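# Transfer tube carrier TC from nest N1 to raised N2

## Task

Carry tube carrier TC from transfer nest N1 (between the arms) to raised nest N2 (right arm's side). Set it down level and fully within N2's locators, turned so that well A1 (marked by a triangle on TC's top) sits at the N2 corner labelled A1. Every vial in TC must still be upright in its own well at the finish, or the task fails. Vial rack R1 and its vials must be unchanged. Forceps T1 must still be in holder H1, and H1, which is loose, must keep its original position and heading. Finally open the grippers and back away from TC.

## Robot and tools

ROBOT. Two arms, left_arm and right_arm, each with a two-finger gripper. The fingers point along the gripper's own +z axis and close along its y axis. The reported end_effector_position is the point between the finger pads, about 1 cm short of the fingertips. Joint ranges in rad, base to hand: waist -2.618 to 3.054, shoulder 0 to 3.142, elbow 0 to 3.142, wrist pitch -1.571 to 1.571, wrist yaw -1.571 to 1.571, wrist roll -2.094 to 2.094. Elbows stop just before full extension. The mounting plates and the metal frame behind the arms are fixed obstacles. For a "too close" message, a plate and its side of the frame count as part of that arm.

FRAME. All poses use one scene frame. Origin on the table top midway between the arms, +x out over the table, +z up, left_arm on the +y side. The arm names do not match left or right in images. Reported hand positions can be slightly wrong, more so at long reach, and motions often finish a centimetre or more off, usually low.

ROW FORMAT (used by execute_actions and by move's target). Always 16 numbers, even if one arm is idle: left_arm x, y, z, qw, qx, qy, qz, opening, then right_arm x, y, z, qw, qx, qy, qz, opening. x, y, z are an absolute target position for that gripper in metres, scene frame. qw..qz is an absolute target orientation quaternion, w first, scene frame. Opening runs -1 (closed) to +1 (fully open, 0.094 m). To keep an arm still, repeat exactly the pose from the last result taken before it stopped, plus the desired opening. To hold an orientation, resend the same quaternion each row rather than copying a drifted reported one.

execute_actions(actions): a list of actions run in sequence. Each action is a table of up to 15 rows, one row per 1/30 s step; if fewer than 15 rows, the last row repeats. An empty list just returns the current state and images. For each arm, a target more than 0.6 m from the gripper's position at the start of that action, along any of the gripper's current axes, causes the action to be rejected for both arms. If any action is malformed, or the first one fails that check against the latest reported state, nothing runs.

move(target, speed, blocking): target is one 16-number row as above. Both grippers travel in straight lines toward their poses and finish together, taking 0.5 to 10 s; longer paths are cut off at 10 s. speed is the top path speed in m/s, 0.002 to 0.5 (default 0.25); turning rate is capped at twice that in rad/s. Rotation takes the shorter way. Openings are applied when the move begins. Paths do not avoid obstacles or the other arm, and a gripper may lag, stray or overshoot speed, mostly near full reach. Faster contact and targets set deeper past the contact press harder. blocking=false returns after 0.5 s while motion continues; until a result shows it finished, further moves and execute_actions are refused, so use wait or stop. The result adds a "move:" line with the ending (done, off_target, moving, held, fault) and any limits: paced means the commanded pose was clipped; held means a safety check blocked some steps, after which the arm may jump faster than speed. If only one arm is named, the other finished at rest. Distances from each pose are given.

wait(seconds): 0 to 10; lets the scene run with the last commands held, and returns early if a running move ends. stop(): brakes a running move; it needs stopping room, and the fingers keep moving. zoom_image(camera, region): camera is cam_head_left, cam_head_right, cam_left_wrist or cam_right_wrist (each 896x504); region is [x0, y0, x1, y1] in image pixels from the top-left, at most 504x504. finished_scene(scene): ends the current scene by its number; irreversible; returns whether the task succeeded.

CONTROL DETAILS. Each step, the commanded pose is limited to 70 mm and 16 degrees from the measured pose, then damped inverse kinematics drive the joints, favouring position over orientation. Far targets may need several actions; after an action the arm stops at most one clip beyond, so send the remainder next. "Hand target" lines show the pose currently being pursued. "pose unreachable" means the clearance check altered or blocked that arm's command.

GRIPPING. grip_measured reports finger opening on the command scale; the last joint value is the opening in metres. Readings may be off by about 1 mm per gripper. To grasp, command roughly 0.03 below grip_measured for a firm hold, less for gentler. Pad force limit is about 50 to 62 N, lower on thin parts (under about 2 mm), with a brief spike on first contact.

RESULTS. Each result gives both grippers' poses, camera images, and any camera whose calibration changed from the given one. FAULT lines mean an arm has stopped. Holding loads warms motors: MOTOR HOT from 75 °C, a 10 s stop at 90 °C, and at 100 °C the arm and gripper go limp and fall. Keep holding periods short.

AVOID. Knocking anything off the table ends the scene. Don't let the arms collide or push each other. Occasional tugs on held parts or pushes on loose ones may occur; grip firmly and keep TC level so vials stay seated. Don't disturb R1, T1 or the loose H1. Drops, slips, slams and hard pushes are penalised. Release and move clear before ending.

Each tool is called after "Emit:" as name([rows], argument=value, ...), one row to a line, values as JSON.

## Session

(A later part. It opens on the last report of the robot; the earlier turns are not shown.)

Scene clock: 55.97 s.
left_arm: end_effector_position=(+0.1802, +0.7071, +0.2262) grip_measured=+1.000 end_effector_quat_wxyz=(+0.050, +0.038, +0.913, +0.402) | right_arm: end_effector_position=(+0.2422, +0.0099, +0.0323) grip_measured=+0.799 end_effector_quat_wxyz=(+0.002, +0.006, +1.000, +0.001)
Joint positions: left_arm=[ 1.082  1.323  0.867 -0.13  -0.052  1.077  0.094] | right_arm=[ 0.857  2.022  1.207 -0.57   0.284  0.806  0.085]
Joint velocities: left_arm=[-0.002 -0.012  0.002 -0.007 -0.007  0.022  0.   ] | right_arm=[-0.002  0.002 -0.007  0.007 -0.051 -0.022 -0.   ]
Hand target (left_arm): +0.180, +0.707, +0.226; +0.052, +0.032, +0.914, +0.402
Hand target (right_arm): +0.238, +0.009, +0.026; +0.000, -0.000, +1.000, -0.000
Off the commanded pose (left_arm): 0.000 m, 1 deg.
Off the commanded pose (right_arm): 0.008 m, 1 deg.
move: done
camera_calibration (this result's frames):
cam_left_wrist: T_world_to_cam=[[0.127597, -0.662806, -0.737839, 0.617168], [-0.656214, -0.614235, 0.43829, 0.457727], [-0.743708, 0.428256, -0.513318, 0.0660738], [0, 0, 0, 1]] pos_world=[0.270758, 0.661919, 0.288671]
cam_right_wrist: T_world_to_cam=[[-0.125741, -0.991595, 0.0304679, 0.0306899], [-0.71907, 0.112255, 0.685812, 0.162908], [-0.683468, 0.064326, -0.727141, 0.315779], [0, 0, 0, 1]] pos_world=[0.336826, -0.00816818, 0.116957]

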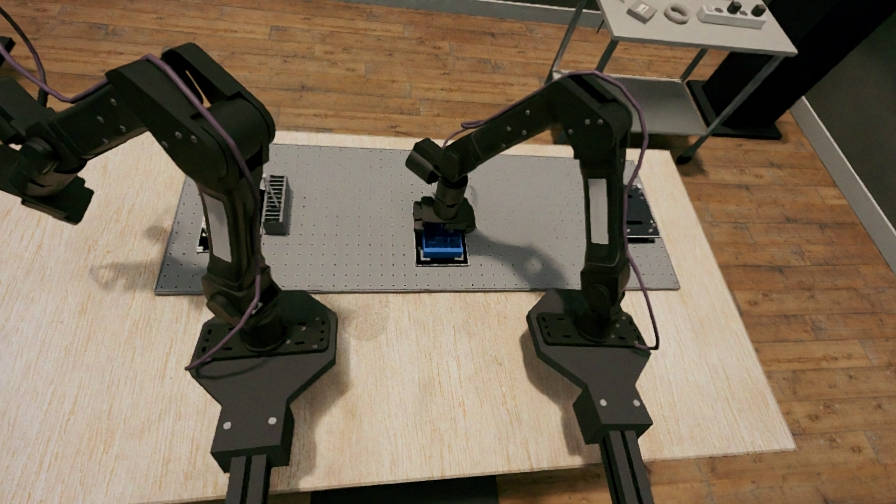

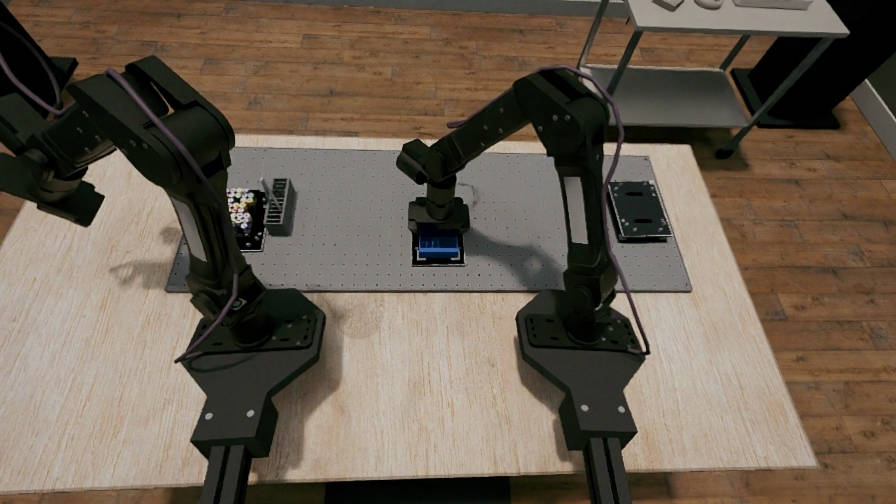

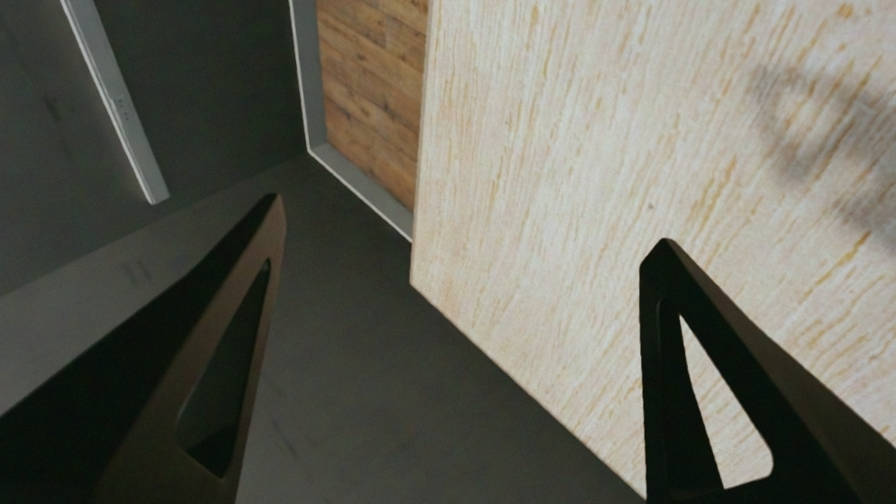

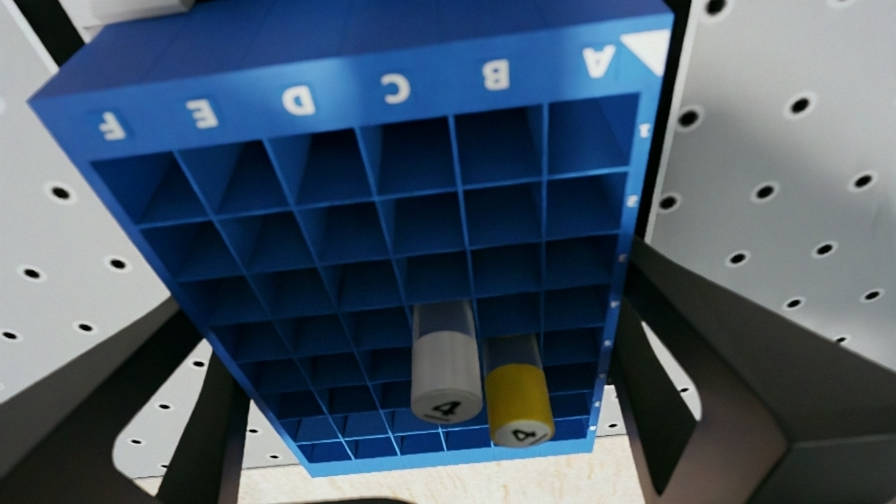

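Emit:
move(target=[0.1802,0.7071,0.2262,0.052,0.032,0.914,0.402,1,0.242,0.01,0.12,0,0,1,0,0.76], speed=0.08)

Emit:
move(target=[0.1802,0.7071,0.2262,0.052,0.032,0.914,0.402,1,0.30,-0.485,0.115,0,0,1,0,0.76], speed=0.15)

Emit:
zoom_image(camera="cam_head_left", region=[560, 130, 700, 260])

Emit:
zoom_image(camera="cam_head_right", region=[570, 130, 710, 260])

Scene clock: 68.53 s.
left_arm: end_effector_position=(+0.1802, +0.7071, +0.2262) grip_measured=+1.000 end_effector_quat_wxyz=(+0.050, +0.038, +0.913, +0.402) | right_arm: end_effector_position=(+0.2335, +0.0016, +0.1017) grip_measured=+0.799 end_effector_quat_wxyz=(-0.019, -0.005, +1.000, -0.016)
Joint positions: left_arm=[ 1.082  1.323  0.867 -0.13  -0.052  1.077  0.094] | right_arm=[ 0.91   1.881  1.297 -0.873  0.283  0.855  0.085]
Joint velocities: left_arm=[ 0.002 -0.037  0.027  0.022  0.007 -0.022  0.   ] | right_arm=[-0.012 -0.007  0.012  0.037 -0.051  0.066 -0.   ]
Hand target (left_arm): +0.180, +0.707, +0.226; +0.052, +0.032, +0.914, +0.402
Hand target (right_arm): +0.242, +0.009, +0.120; -0.000, +0.000, +1.000, +0.001
Off the commanded pose (left_arm): 0.000 m, 1 deg.
Off the commanded pose (right_arm): 0.022 m, 3 deg.
move: off_target (right_arm)
camera_calibration (this result's frames):
cam_left_wrist: T_world_to_cam=[[0.127597, -0.662806, -0.737839, 0.617168], [-0.656214, -0.614235, 0.43829, 0.457727], [-0.743708, 0.428256, -0.513318, 0.0660738], [0, 0, 0, 1]] pos_world=[0.270758, 0.661919, 0.288671]
cam_right_wrist: T_world_to_cam=[[-0.102272, -0.992401, 0.0684192, 0.00992308], [-0.690863, 0.120347, 0.712899, 0.100591], [-0.715715, 0.0256414, -0.697921, 0.365469], [0, 0, 0, 1]] pos_world=[0.332081, -0.0116293, 0.182679]

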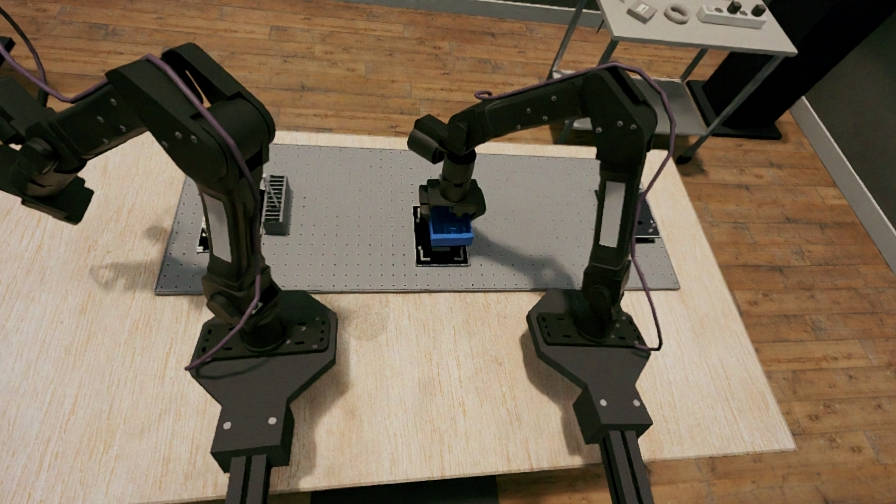

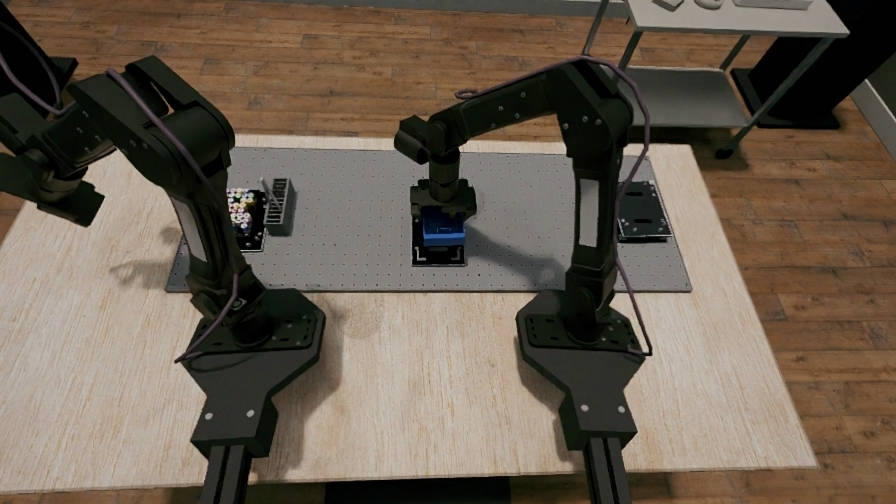

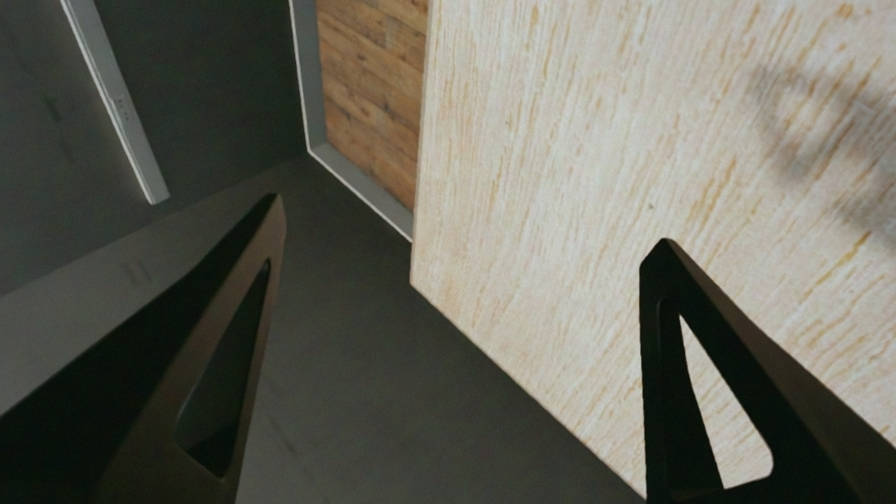

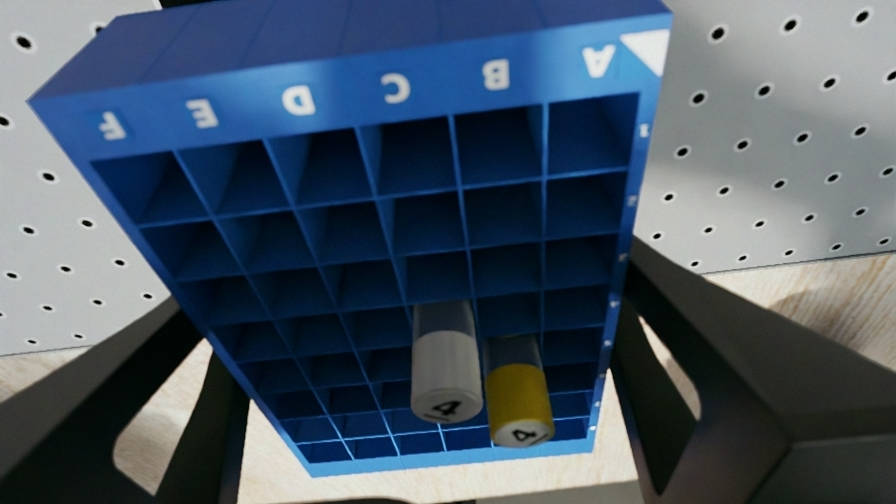

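Scene clock: 72.43 s.
left_arm: end_effector_position=(+0.1802, +0.7071, +0.2262) grip_measured=+1.000 end_effector_quat_wxyz=(+0.050, +0.038, +0.913, +0.402) | right_arm: end_effector_position=(+0.2945, -0.4844, +0.1065) grip_measured=+0.799 end_effector_quat_wxyz=(-0.020, +0.005, +1.000, +0.000)
Joint positions: left_arm=[ 1.082  1.323  0.867 -0.13  -0.052  1.077  0.094] | right_arm=[-0.655  1.82   1.435 -0.923 -0.133 -0.663  0.085]
Joint velocities: left_arm=[ 0.007  0.002  0.002 -0.022  0.007 -0.022  0.   ] | right_arm=[-0.007 -0.022 -0.002 -0.037 -0.007 -0.051  0.001]
Hand target (left_arm): +0.180, +0.707, +0.226; +0.052, +0.032, +0.914, +0.402
Hand target (right_arm): +0.302, -0.489, +0.114; -0.008, +0.000, +1.000, -0.001
Off the commanded pose (left_arm): 0.000 m, 1 deg.
Off the commanded pose (right_arm): 0.010 m, 2 deg.
move: done
camera_calibration (this result's frames):
cam_left_wrist: T_world_to_cam=[[0.127597, -0.662806, -0.737839, 0.617168], [-0.656214, -0.614235, 0.43829, 0.457727], [-0.743708, 0.428256, -0.513318, 0.0660738], [0, 0, 0, 1]] pos_world=[0.270758, 0.661919, 0.288671]
cam_right_wrist: T_world_to_cam=[[-0.121888, -0.991876, 0.0364162, -0.456984], [-0.687738, 0.110854, 0.717445, 0.191834], [-0.715653, 0.0624034, -0.695662, 0.442517], [0, 0, 0, 1]] pos_world=[0.392919, -0.502151, 0.186853]

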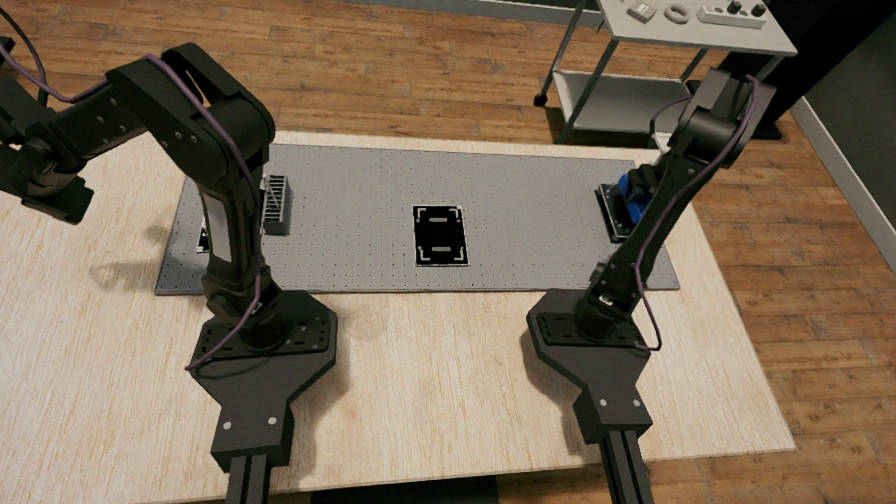

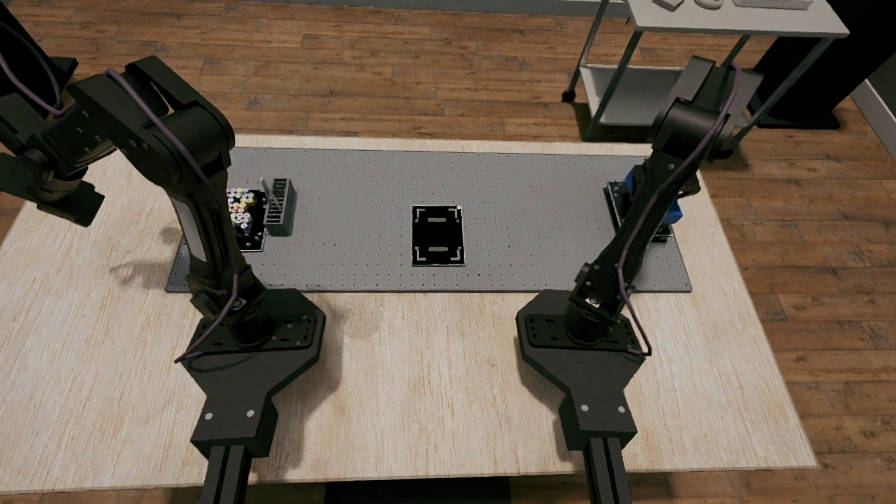

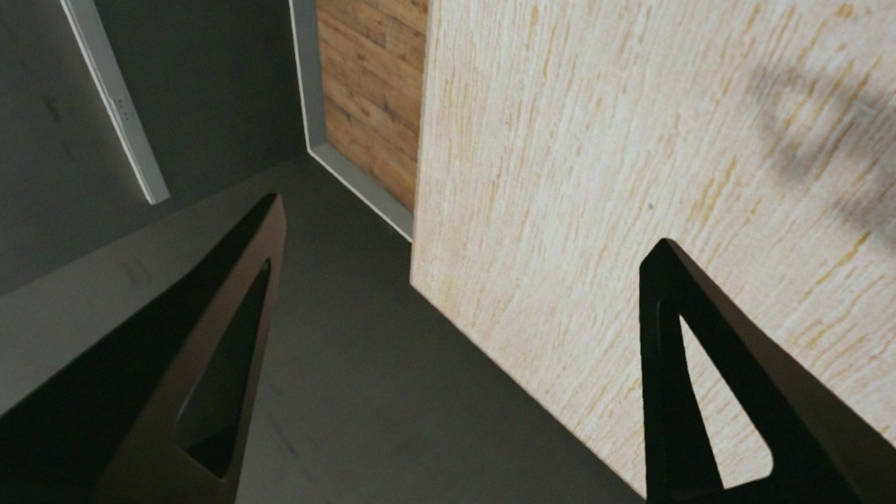

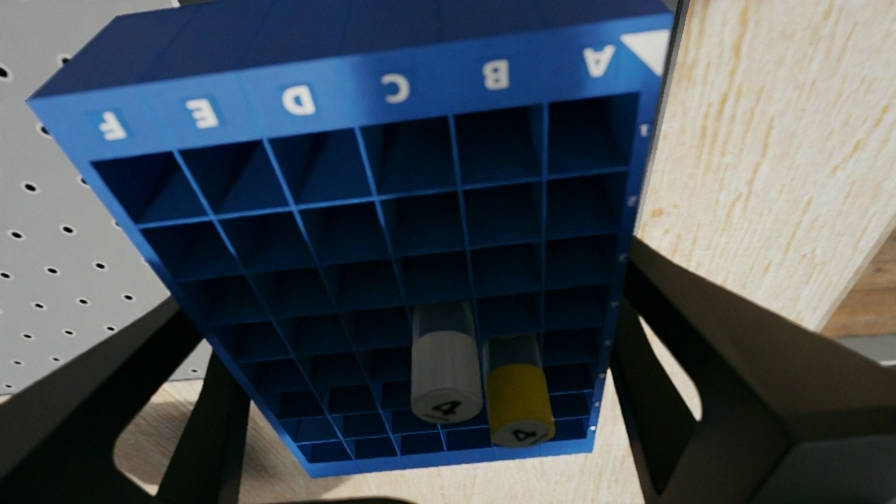

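Region (560, 130, 700, 260) of cam_head_left's 896x504 image, scaled by 3.600, with more detail than that image has; it fills the top 468 rows of this view, and the rest is white.

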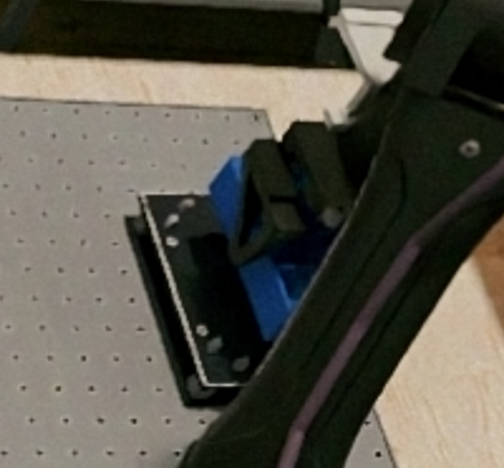

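Region (570, 130, 710, 260) of cam_head_right's 896x504 image, scaled by 3.600, with more detail than that image has; it fills the top 468 rows of this view, and the rest is white.

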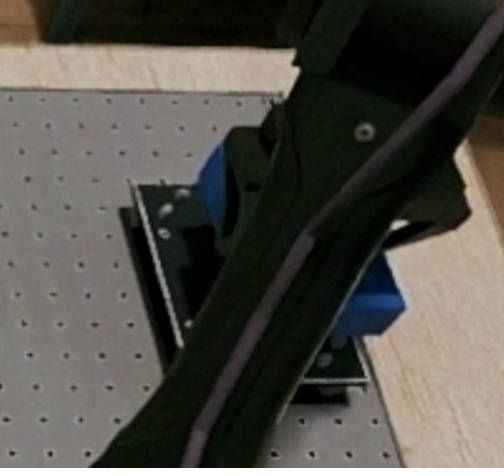

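Emit:
move(target=[0.1802,0.7071,0.2262,0.052,0.032,0.914,0.402,1,0.30,-0.485,0.085,0.012,0,1,0,0.76], speed=0.03)

Emit:
zoom_image(camera="cam_head_left", region=[585, 160, 685, 255])

Emit:
zoom_image(camera="cam_head_right", region=[595, 160, 695, 255])

Scene clock: 79.40 s.
left_arm: end_effector_position=(+0.1802, +0.7071, +0.2262) grip_measured=+1.000 end_effector_quat_wxyz=(+0.049, +0.039, +0.913, +0.402) | right_arm: end_effector_position=(+0.2970, -0.4848, +0.0853) grip_measured=+0.799 end_effector_quat_wxyz=(+0.002, +0.001, +1.000, -0.001)
Joint positions: left_arm=[ 1.082  1.323  0.867 -0.13  -0.052  1.078  0.094] | right_arm=[-0.655  1.834  1.363 -0.799 -0.159 -0.664  0.085]
Joint velocities: left_arm=[ 0.007 -0.002 -0.007 -0.022 -0.051 -0.037  0.   ] | right_arm=[ 0.017 -0.012  0.012  0.051  0.022 -0.022 -0.001]
Hand target (left_arm): +0.180, +0.707, +0.226; +0.052, +0.032, +0.914, +0.402
Hand target (right_arm): +0.300, -0.485, +0.085; +0.012, +0.000, +1.000, +0.001
Off the commanded pose (left_arm): 0.000 m, 1 deg.
Off the commanded pose (right_arm): 0.003 m, 1 deg.
move: done
camera_calibration (this result's frames):
cam_left_wrist: T_world_to_cam=[[0.127222, -0.662805, -0.737905, 0.61725], [-0.656249, -0.614087, 0.438445, 0.457594], [-0.743742, 0.42847, -0.51309, 0.0658769], [0, 0, 0, 1]] pos_world=[0.270764, 0.661892, 0.288643]
cam_right_wrist: T_world_to_cam=[[-0.116846, -0.992574, 0.0338316, -0.457979], [-0.719942, 0.108119, 0.685561, 0.219791], [-0.684127, 0.0557486, -0.727229, 0.419694], [0, 0, 0, 1]] pos_world=[0.391848, -0.501738, 0.170028]

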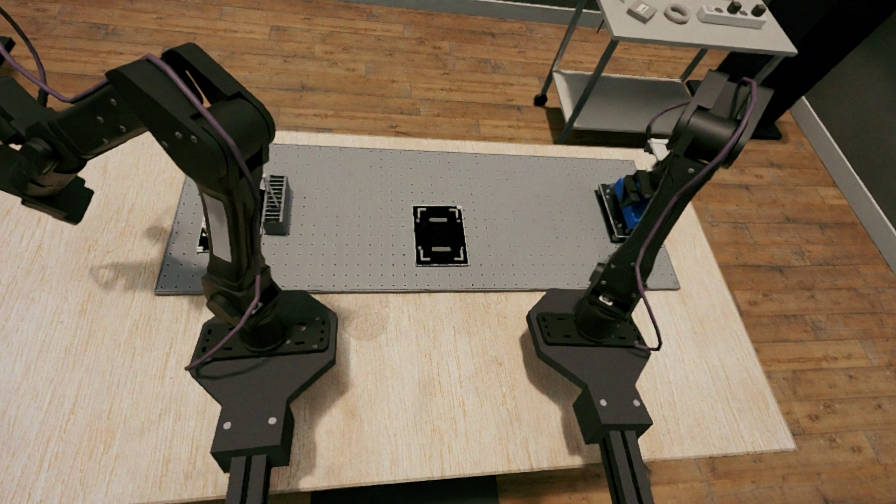

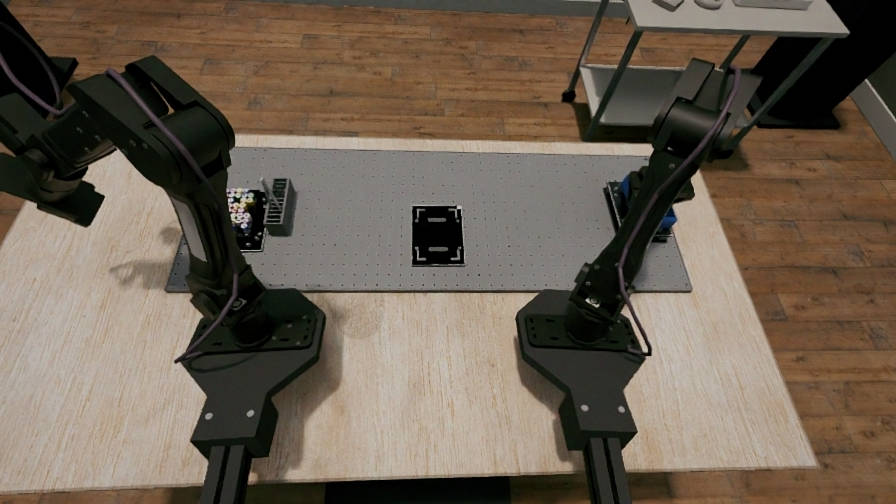

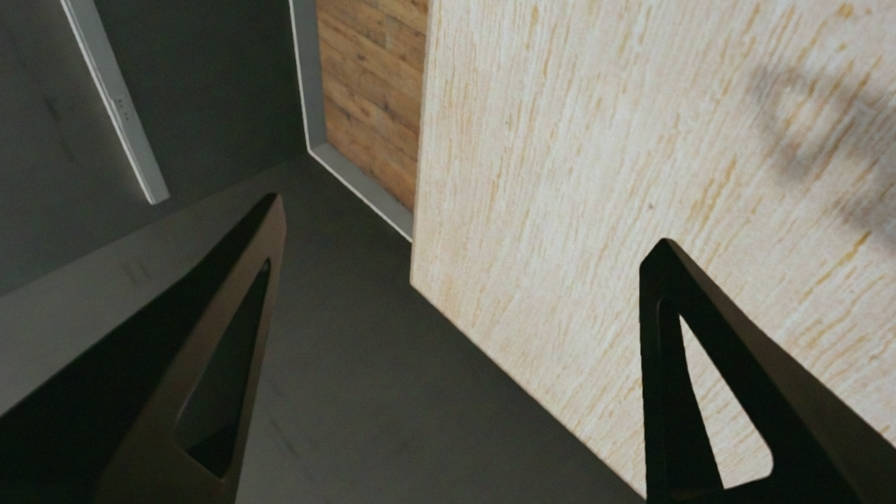

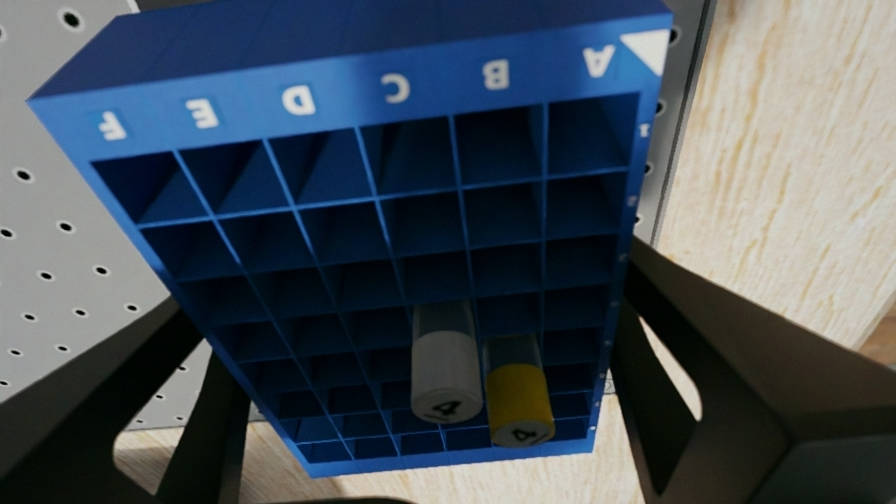

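Region (585, 160, 685, 255) of cam_head_left's 896x504 image, scaled by 5.040, with more detail than that image has; it fills the top 479 rows of this view, and the rest is white.

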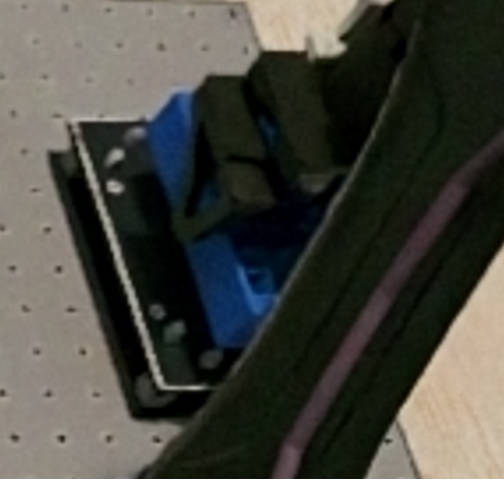

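Region (595, 160, 695, 255) of cam_head_right's 896x504 image, scaled by 5.040, with more detail than that image has; it fills the top 479 rows of this view, and the rest is white.

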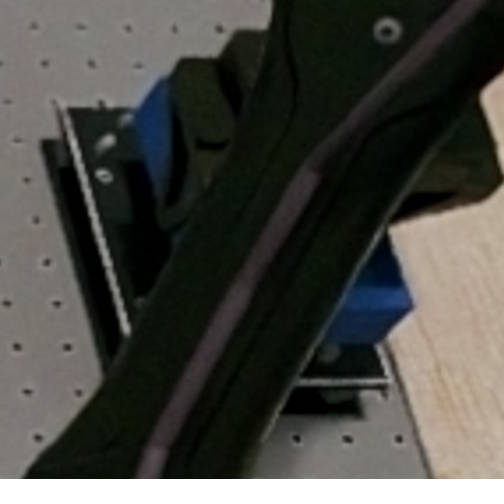

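Emit:
move(target=[0.1802,0.7071,0.2262,0.052,0.032,0.914,0.402,1,0.306,-0.483,0.077,0.012,0,1,0,0.76], speed=0.02)

Emit:
zoom_image(camera="cam_head_left", region=[585, 160, 685, 255])

Emit:
zoom_image(camera="cam_head_right", region=[595, 160, 695, 255])

Scene clock: 94.27 s.
left_arm: end_effector_position=(+0.1802, +0.7071, +0.2262) grip_measured=+1.000 end_effector_quat_wxyz=(+0.049, +0.039, +0.913, +0.402) | right_arm: end_effector_position=(+0.3006, -0.4821, +0.0765) grip_measured=+0.799 end_effector_quat_wxyz=(+0.002, -0.003, +1.000, +0.002)
Joint positions: left_arm=[ 1.082  1.323  0.867 -0.13  -0.052  1.078  0.094] | right_arm=[-0.641  1.856  1.363 -0.779 -0.159 -0.66   0.085]
Joint velocities: left_arm=[ 0.012 -0.007 -0.012 -0.022 -0.022 -0.007  0.   ] | right_arm=[-0.002  0.002  0.007  0.066  0.007  0.022 -0.001]
Hand target (left_arm): +0.180, +0.707, +0.226; +0.052, +0.032, +0.914, +0.402
Hand target (right_arm): +0.306, -0.483, +0.077; +0.012, -0.000, +1.000, +0.000
Off the commanded pose (left_arm): 0.000 m, 1 deg.
Off the commanded pose (right_arm): 0.005 m, 1 deg.
move: done
camera_calibration (this result's frames):
cam_left_wrist: T_world_to_cam=[[0.127222, -0.662805, -0.737905, 0.61725], [-0.656249, -0.614087, 0.438445, 0.457594], [-0.743742, 0.42847, -0.51309, 0.0658769], [0, 0, 0, 1]] pos_world=[0.270764, 0.661892, 0.288643]
cam_right_wrist: T_world_to_cam=[[-0.108077, -0.993753, 0.0278318, -0.457271], [-0.720368, 0.0975766, 0.686695, 0.223027], [-0.68512, 0.0541667, -0.726413, 0.415113], [0, 0, 0, 1]] pos_world=[0.395643, -0.498662, 0.161118]

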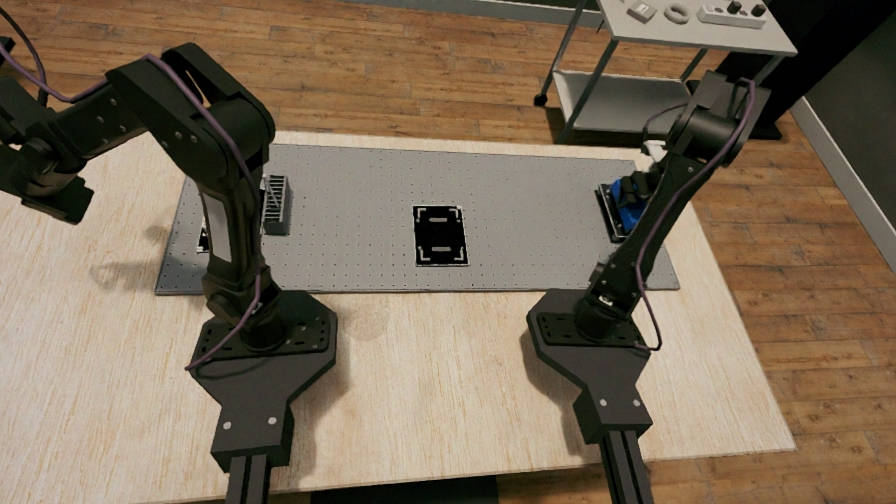

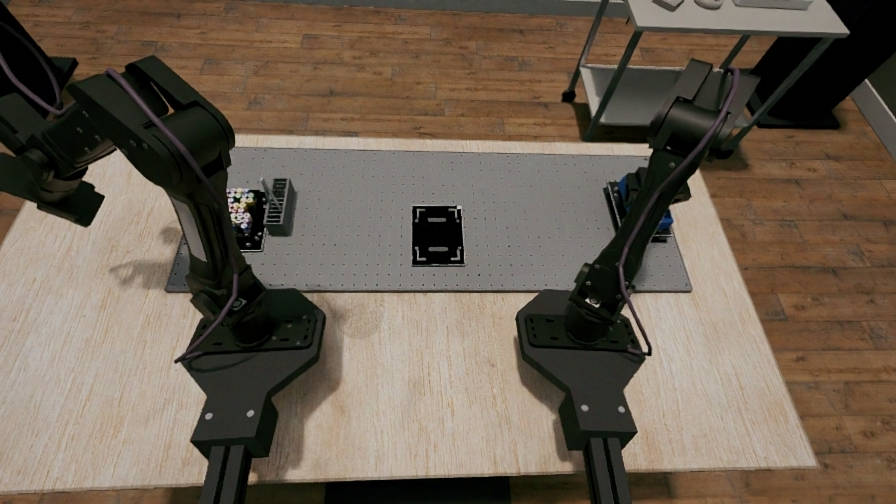

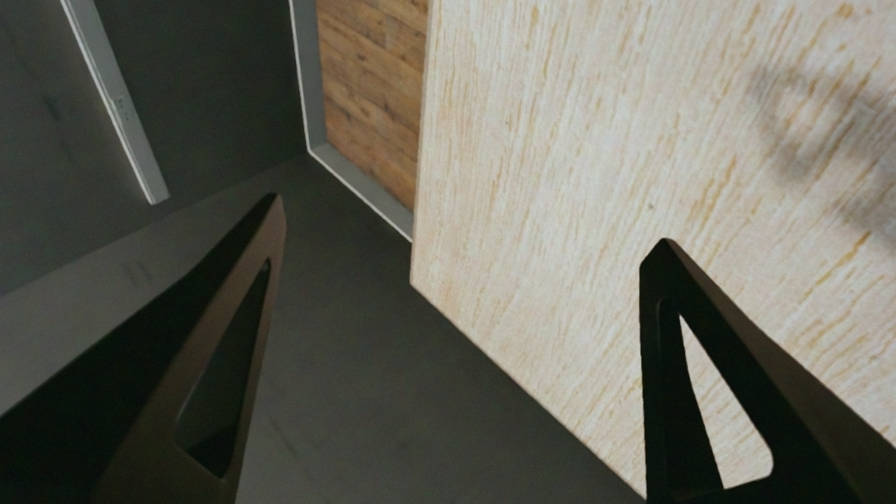

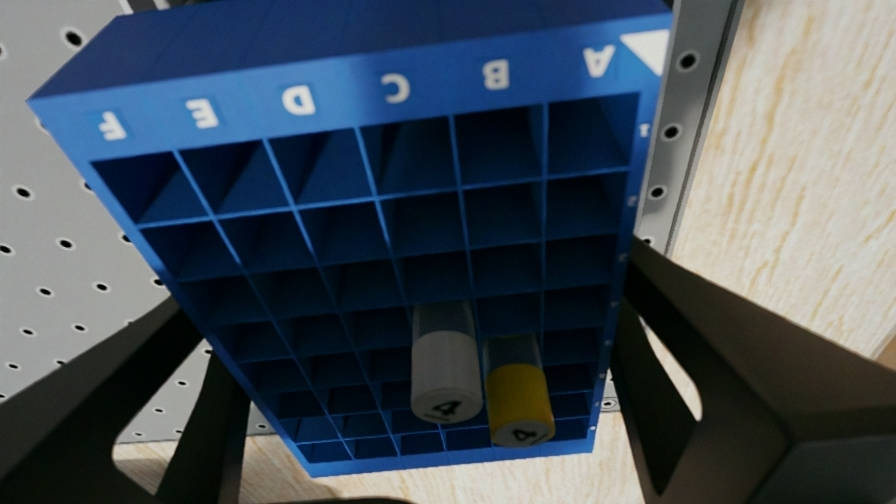

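Region (585, 160, 685, 255) of cam_head_left's 896x504 image, scaled by 5.040, with more detail than that image has; it fills the top 479 rows of this view, and the rest is white.

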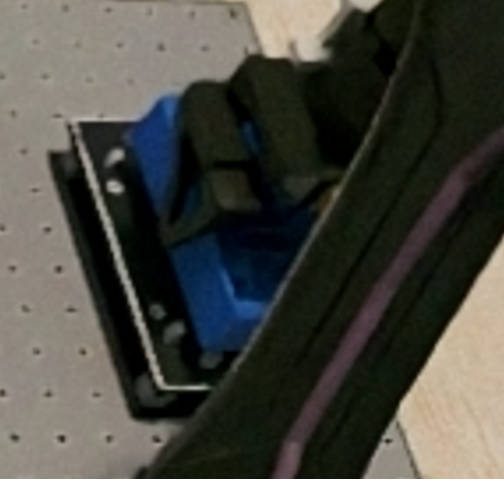

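Region (595, 160, 695, 255) of cam_head_right's 896x504 image, scaled by 5.040, with more detail than that image has; it fills the top 479 rows of this view, and the rest is white.

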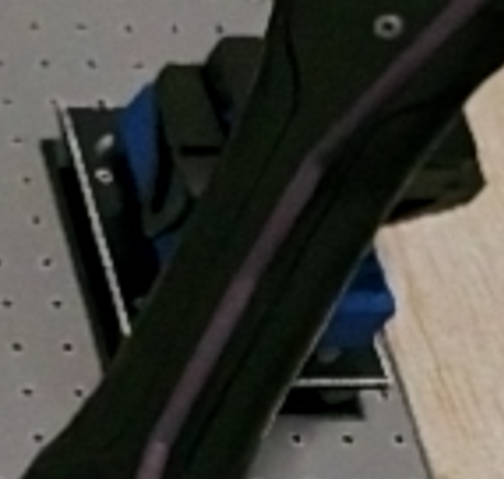

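Emit:
move(target=[0.1802,0.7071,0.2262,0.052,0.032,0.914,0.402,1,0.309,-0.483,0.07,0.012,0.004,1,0,0.76], speed=0.01)

Emit:
zoom_image(camera="cam_head_left", region=[585, 160, 685, 255])

Emit:
zoom_image(camera="cam_head_right", region=[595, 160, 695, 255])

Scene clock: 105.03 s.
left_arm: end_effector_position=(+0.1802, +0.7071, +0.2262) grip_measured=+1.000 end_effector_quat_wxyz=(+0.050, +0.038, +0.913, +0.402) | right_arm: end_effector_position=(+0.3031, -0.4816, +0.0699) grip_measured=+0.799 end_effector_quat_wxyz=(+0.003, +0.001, +1.000, +0.003)
Joint positions: left_arm=[ 1.082  1.323  0.867 -0.13  -0.052  1.077  0.094] | right_arm=[-0.634  1.874  1.363 -0.76  -0.159 -0.645  0.085]
Joint velocities: left_arm=[ 0.022 -0.002 -0.002 -0.022  0.022 -0.11   0.   ] | right_arm=[-0.012  0.002 -0.002  0.007 -0.037 -0.007 -0.001]
Hand target (left_arm): +0.180, +0.707, +0.226; +0.052, +0.032, +0.914, +0.402
Hand target (right_arm): +0.309, -0.483, +0.070; +0.012, +0.004, +1.000, +0.000
Off the commanded pose (left_arm): 0.000 m, 1 deg.
Off the commanded pose (right_arm): 0.006 m, 1 deg.
move: done
camera_calibration (this result's frames):
cam_left_wrist: T_world_to_cam=[[0.127597, -0.662806, -0.737839, 0.617168], [-0.656214, -0.614235, 0.43829, 0.457727], [-0.743708, 0.428256, -0.513318, 0.0660738], [0, 0, 0, 1]] pos_world=[0.270758, 0.661919, 0.288671]
cam_right_wrist: T_world_to_cam=[[-0.116601, -0.992831, 0.0262981, -0.453235], [-0.72058, 0.10279, 0.68571, 0.231949], [-0.683497, 0.0610043, -0.7274, 0.414819], [0, 0, 0, 1]] pos_world=[0.397818, -0.499134, 0.154609]

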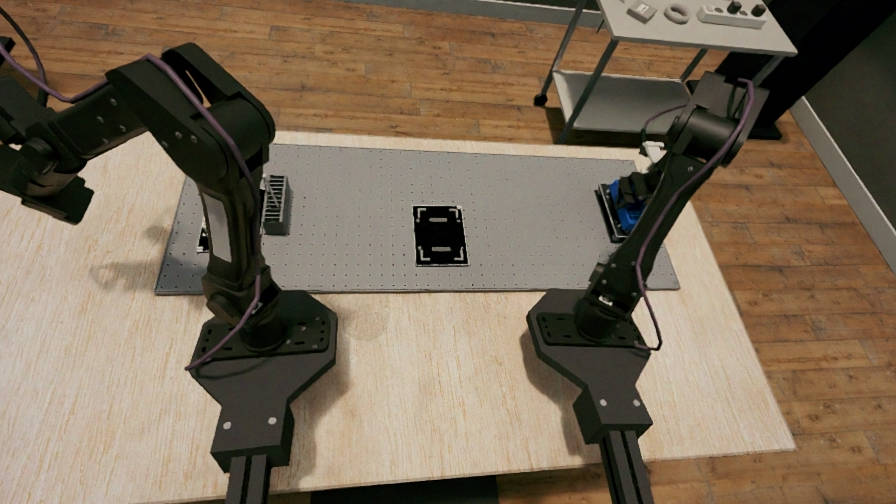

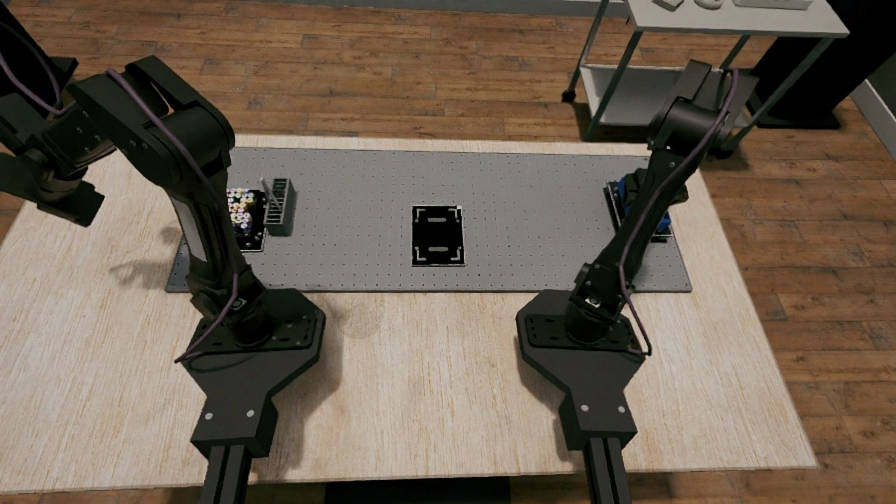

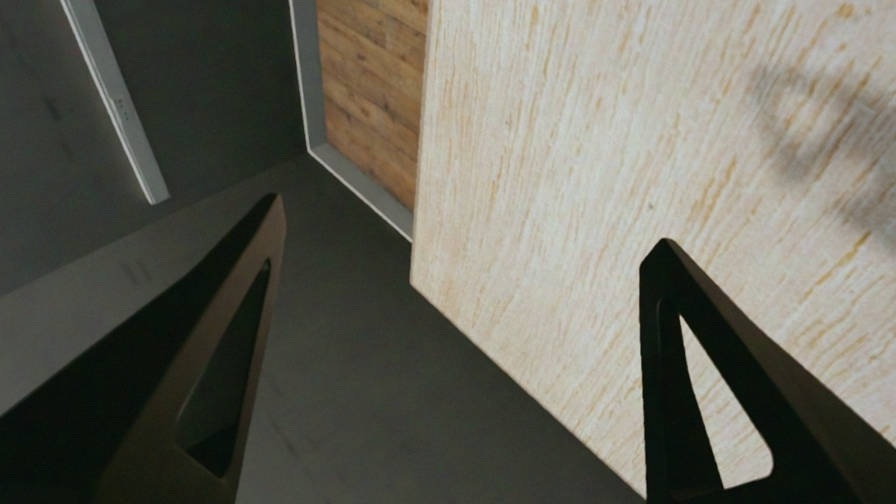

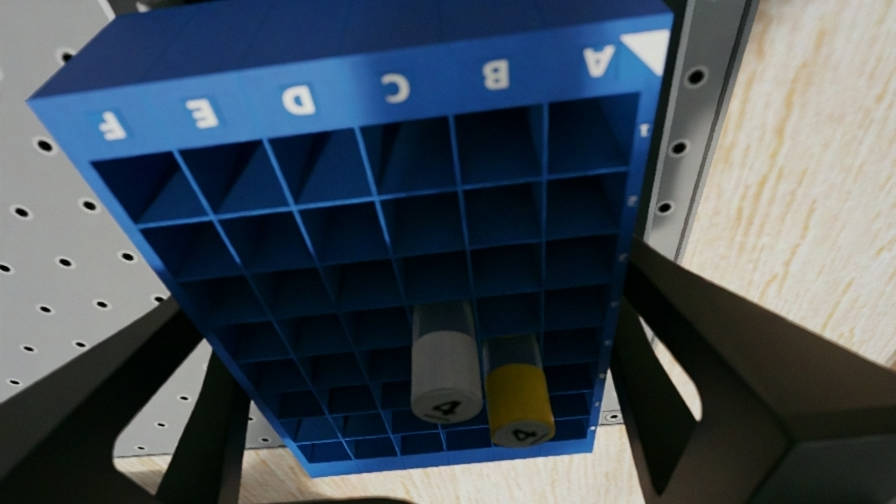

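Region (585, 160, 685, 255) of cam_head_left's 896x504 image, scaled by 5.040, with more detail than that image has; it fills the top 479 rows of this view, and the rest is white.

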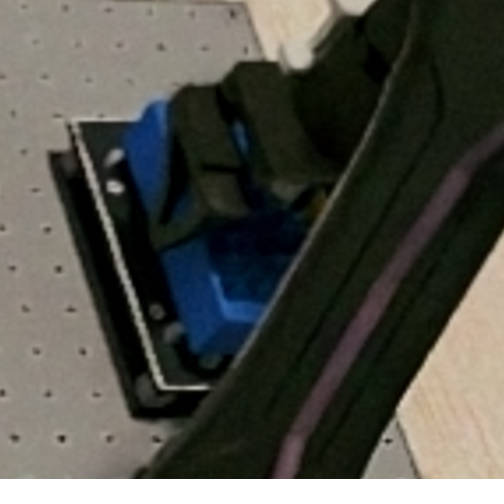

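Region (595, 160, 695, 255) of cam_head_right's 896x504 image, scaled by 5.040, with more detail than that image has; it fills the top 479 rows of this view, and the rest is white.

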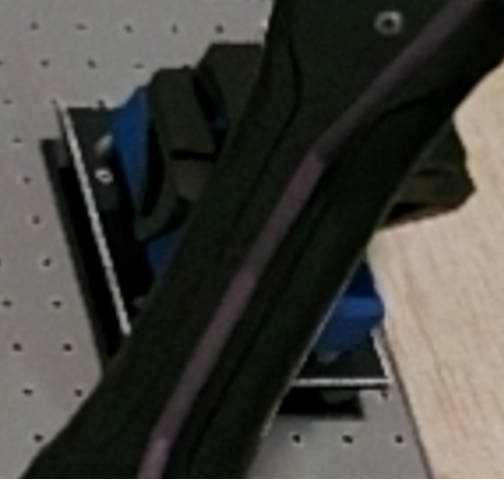

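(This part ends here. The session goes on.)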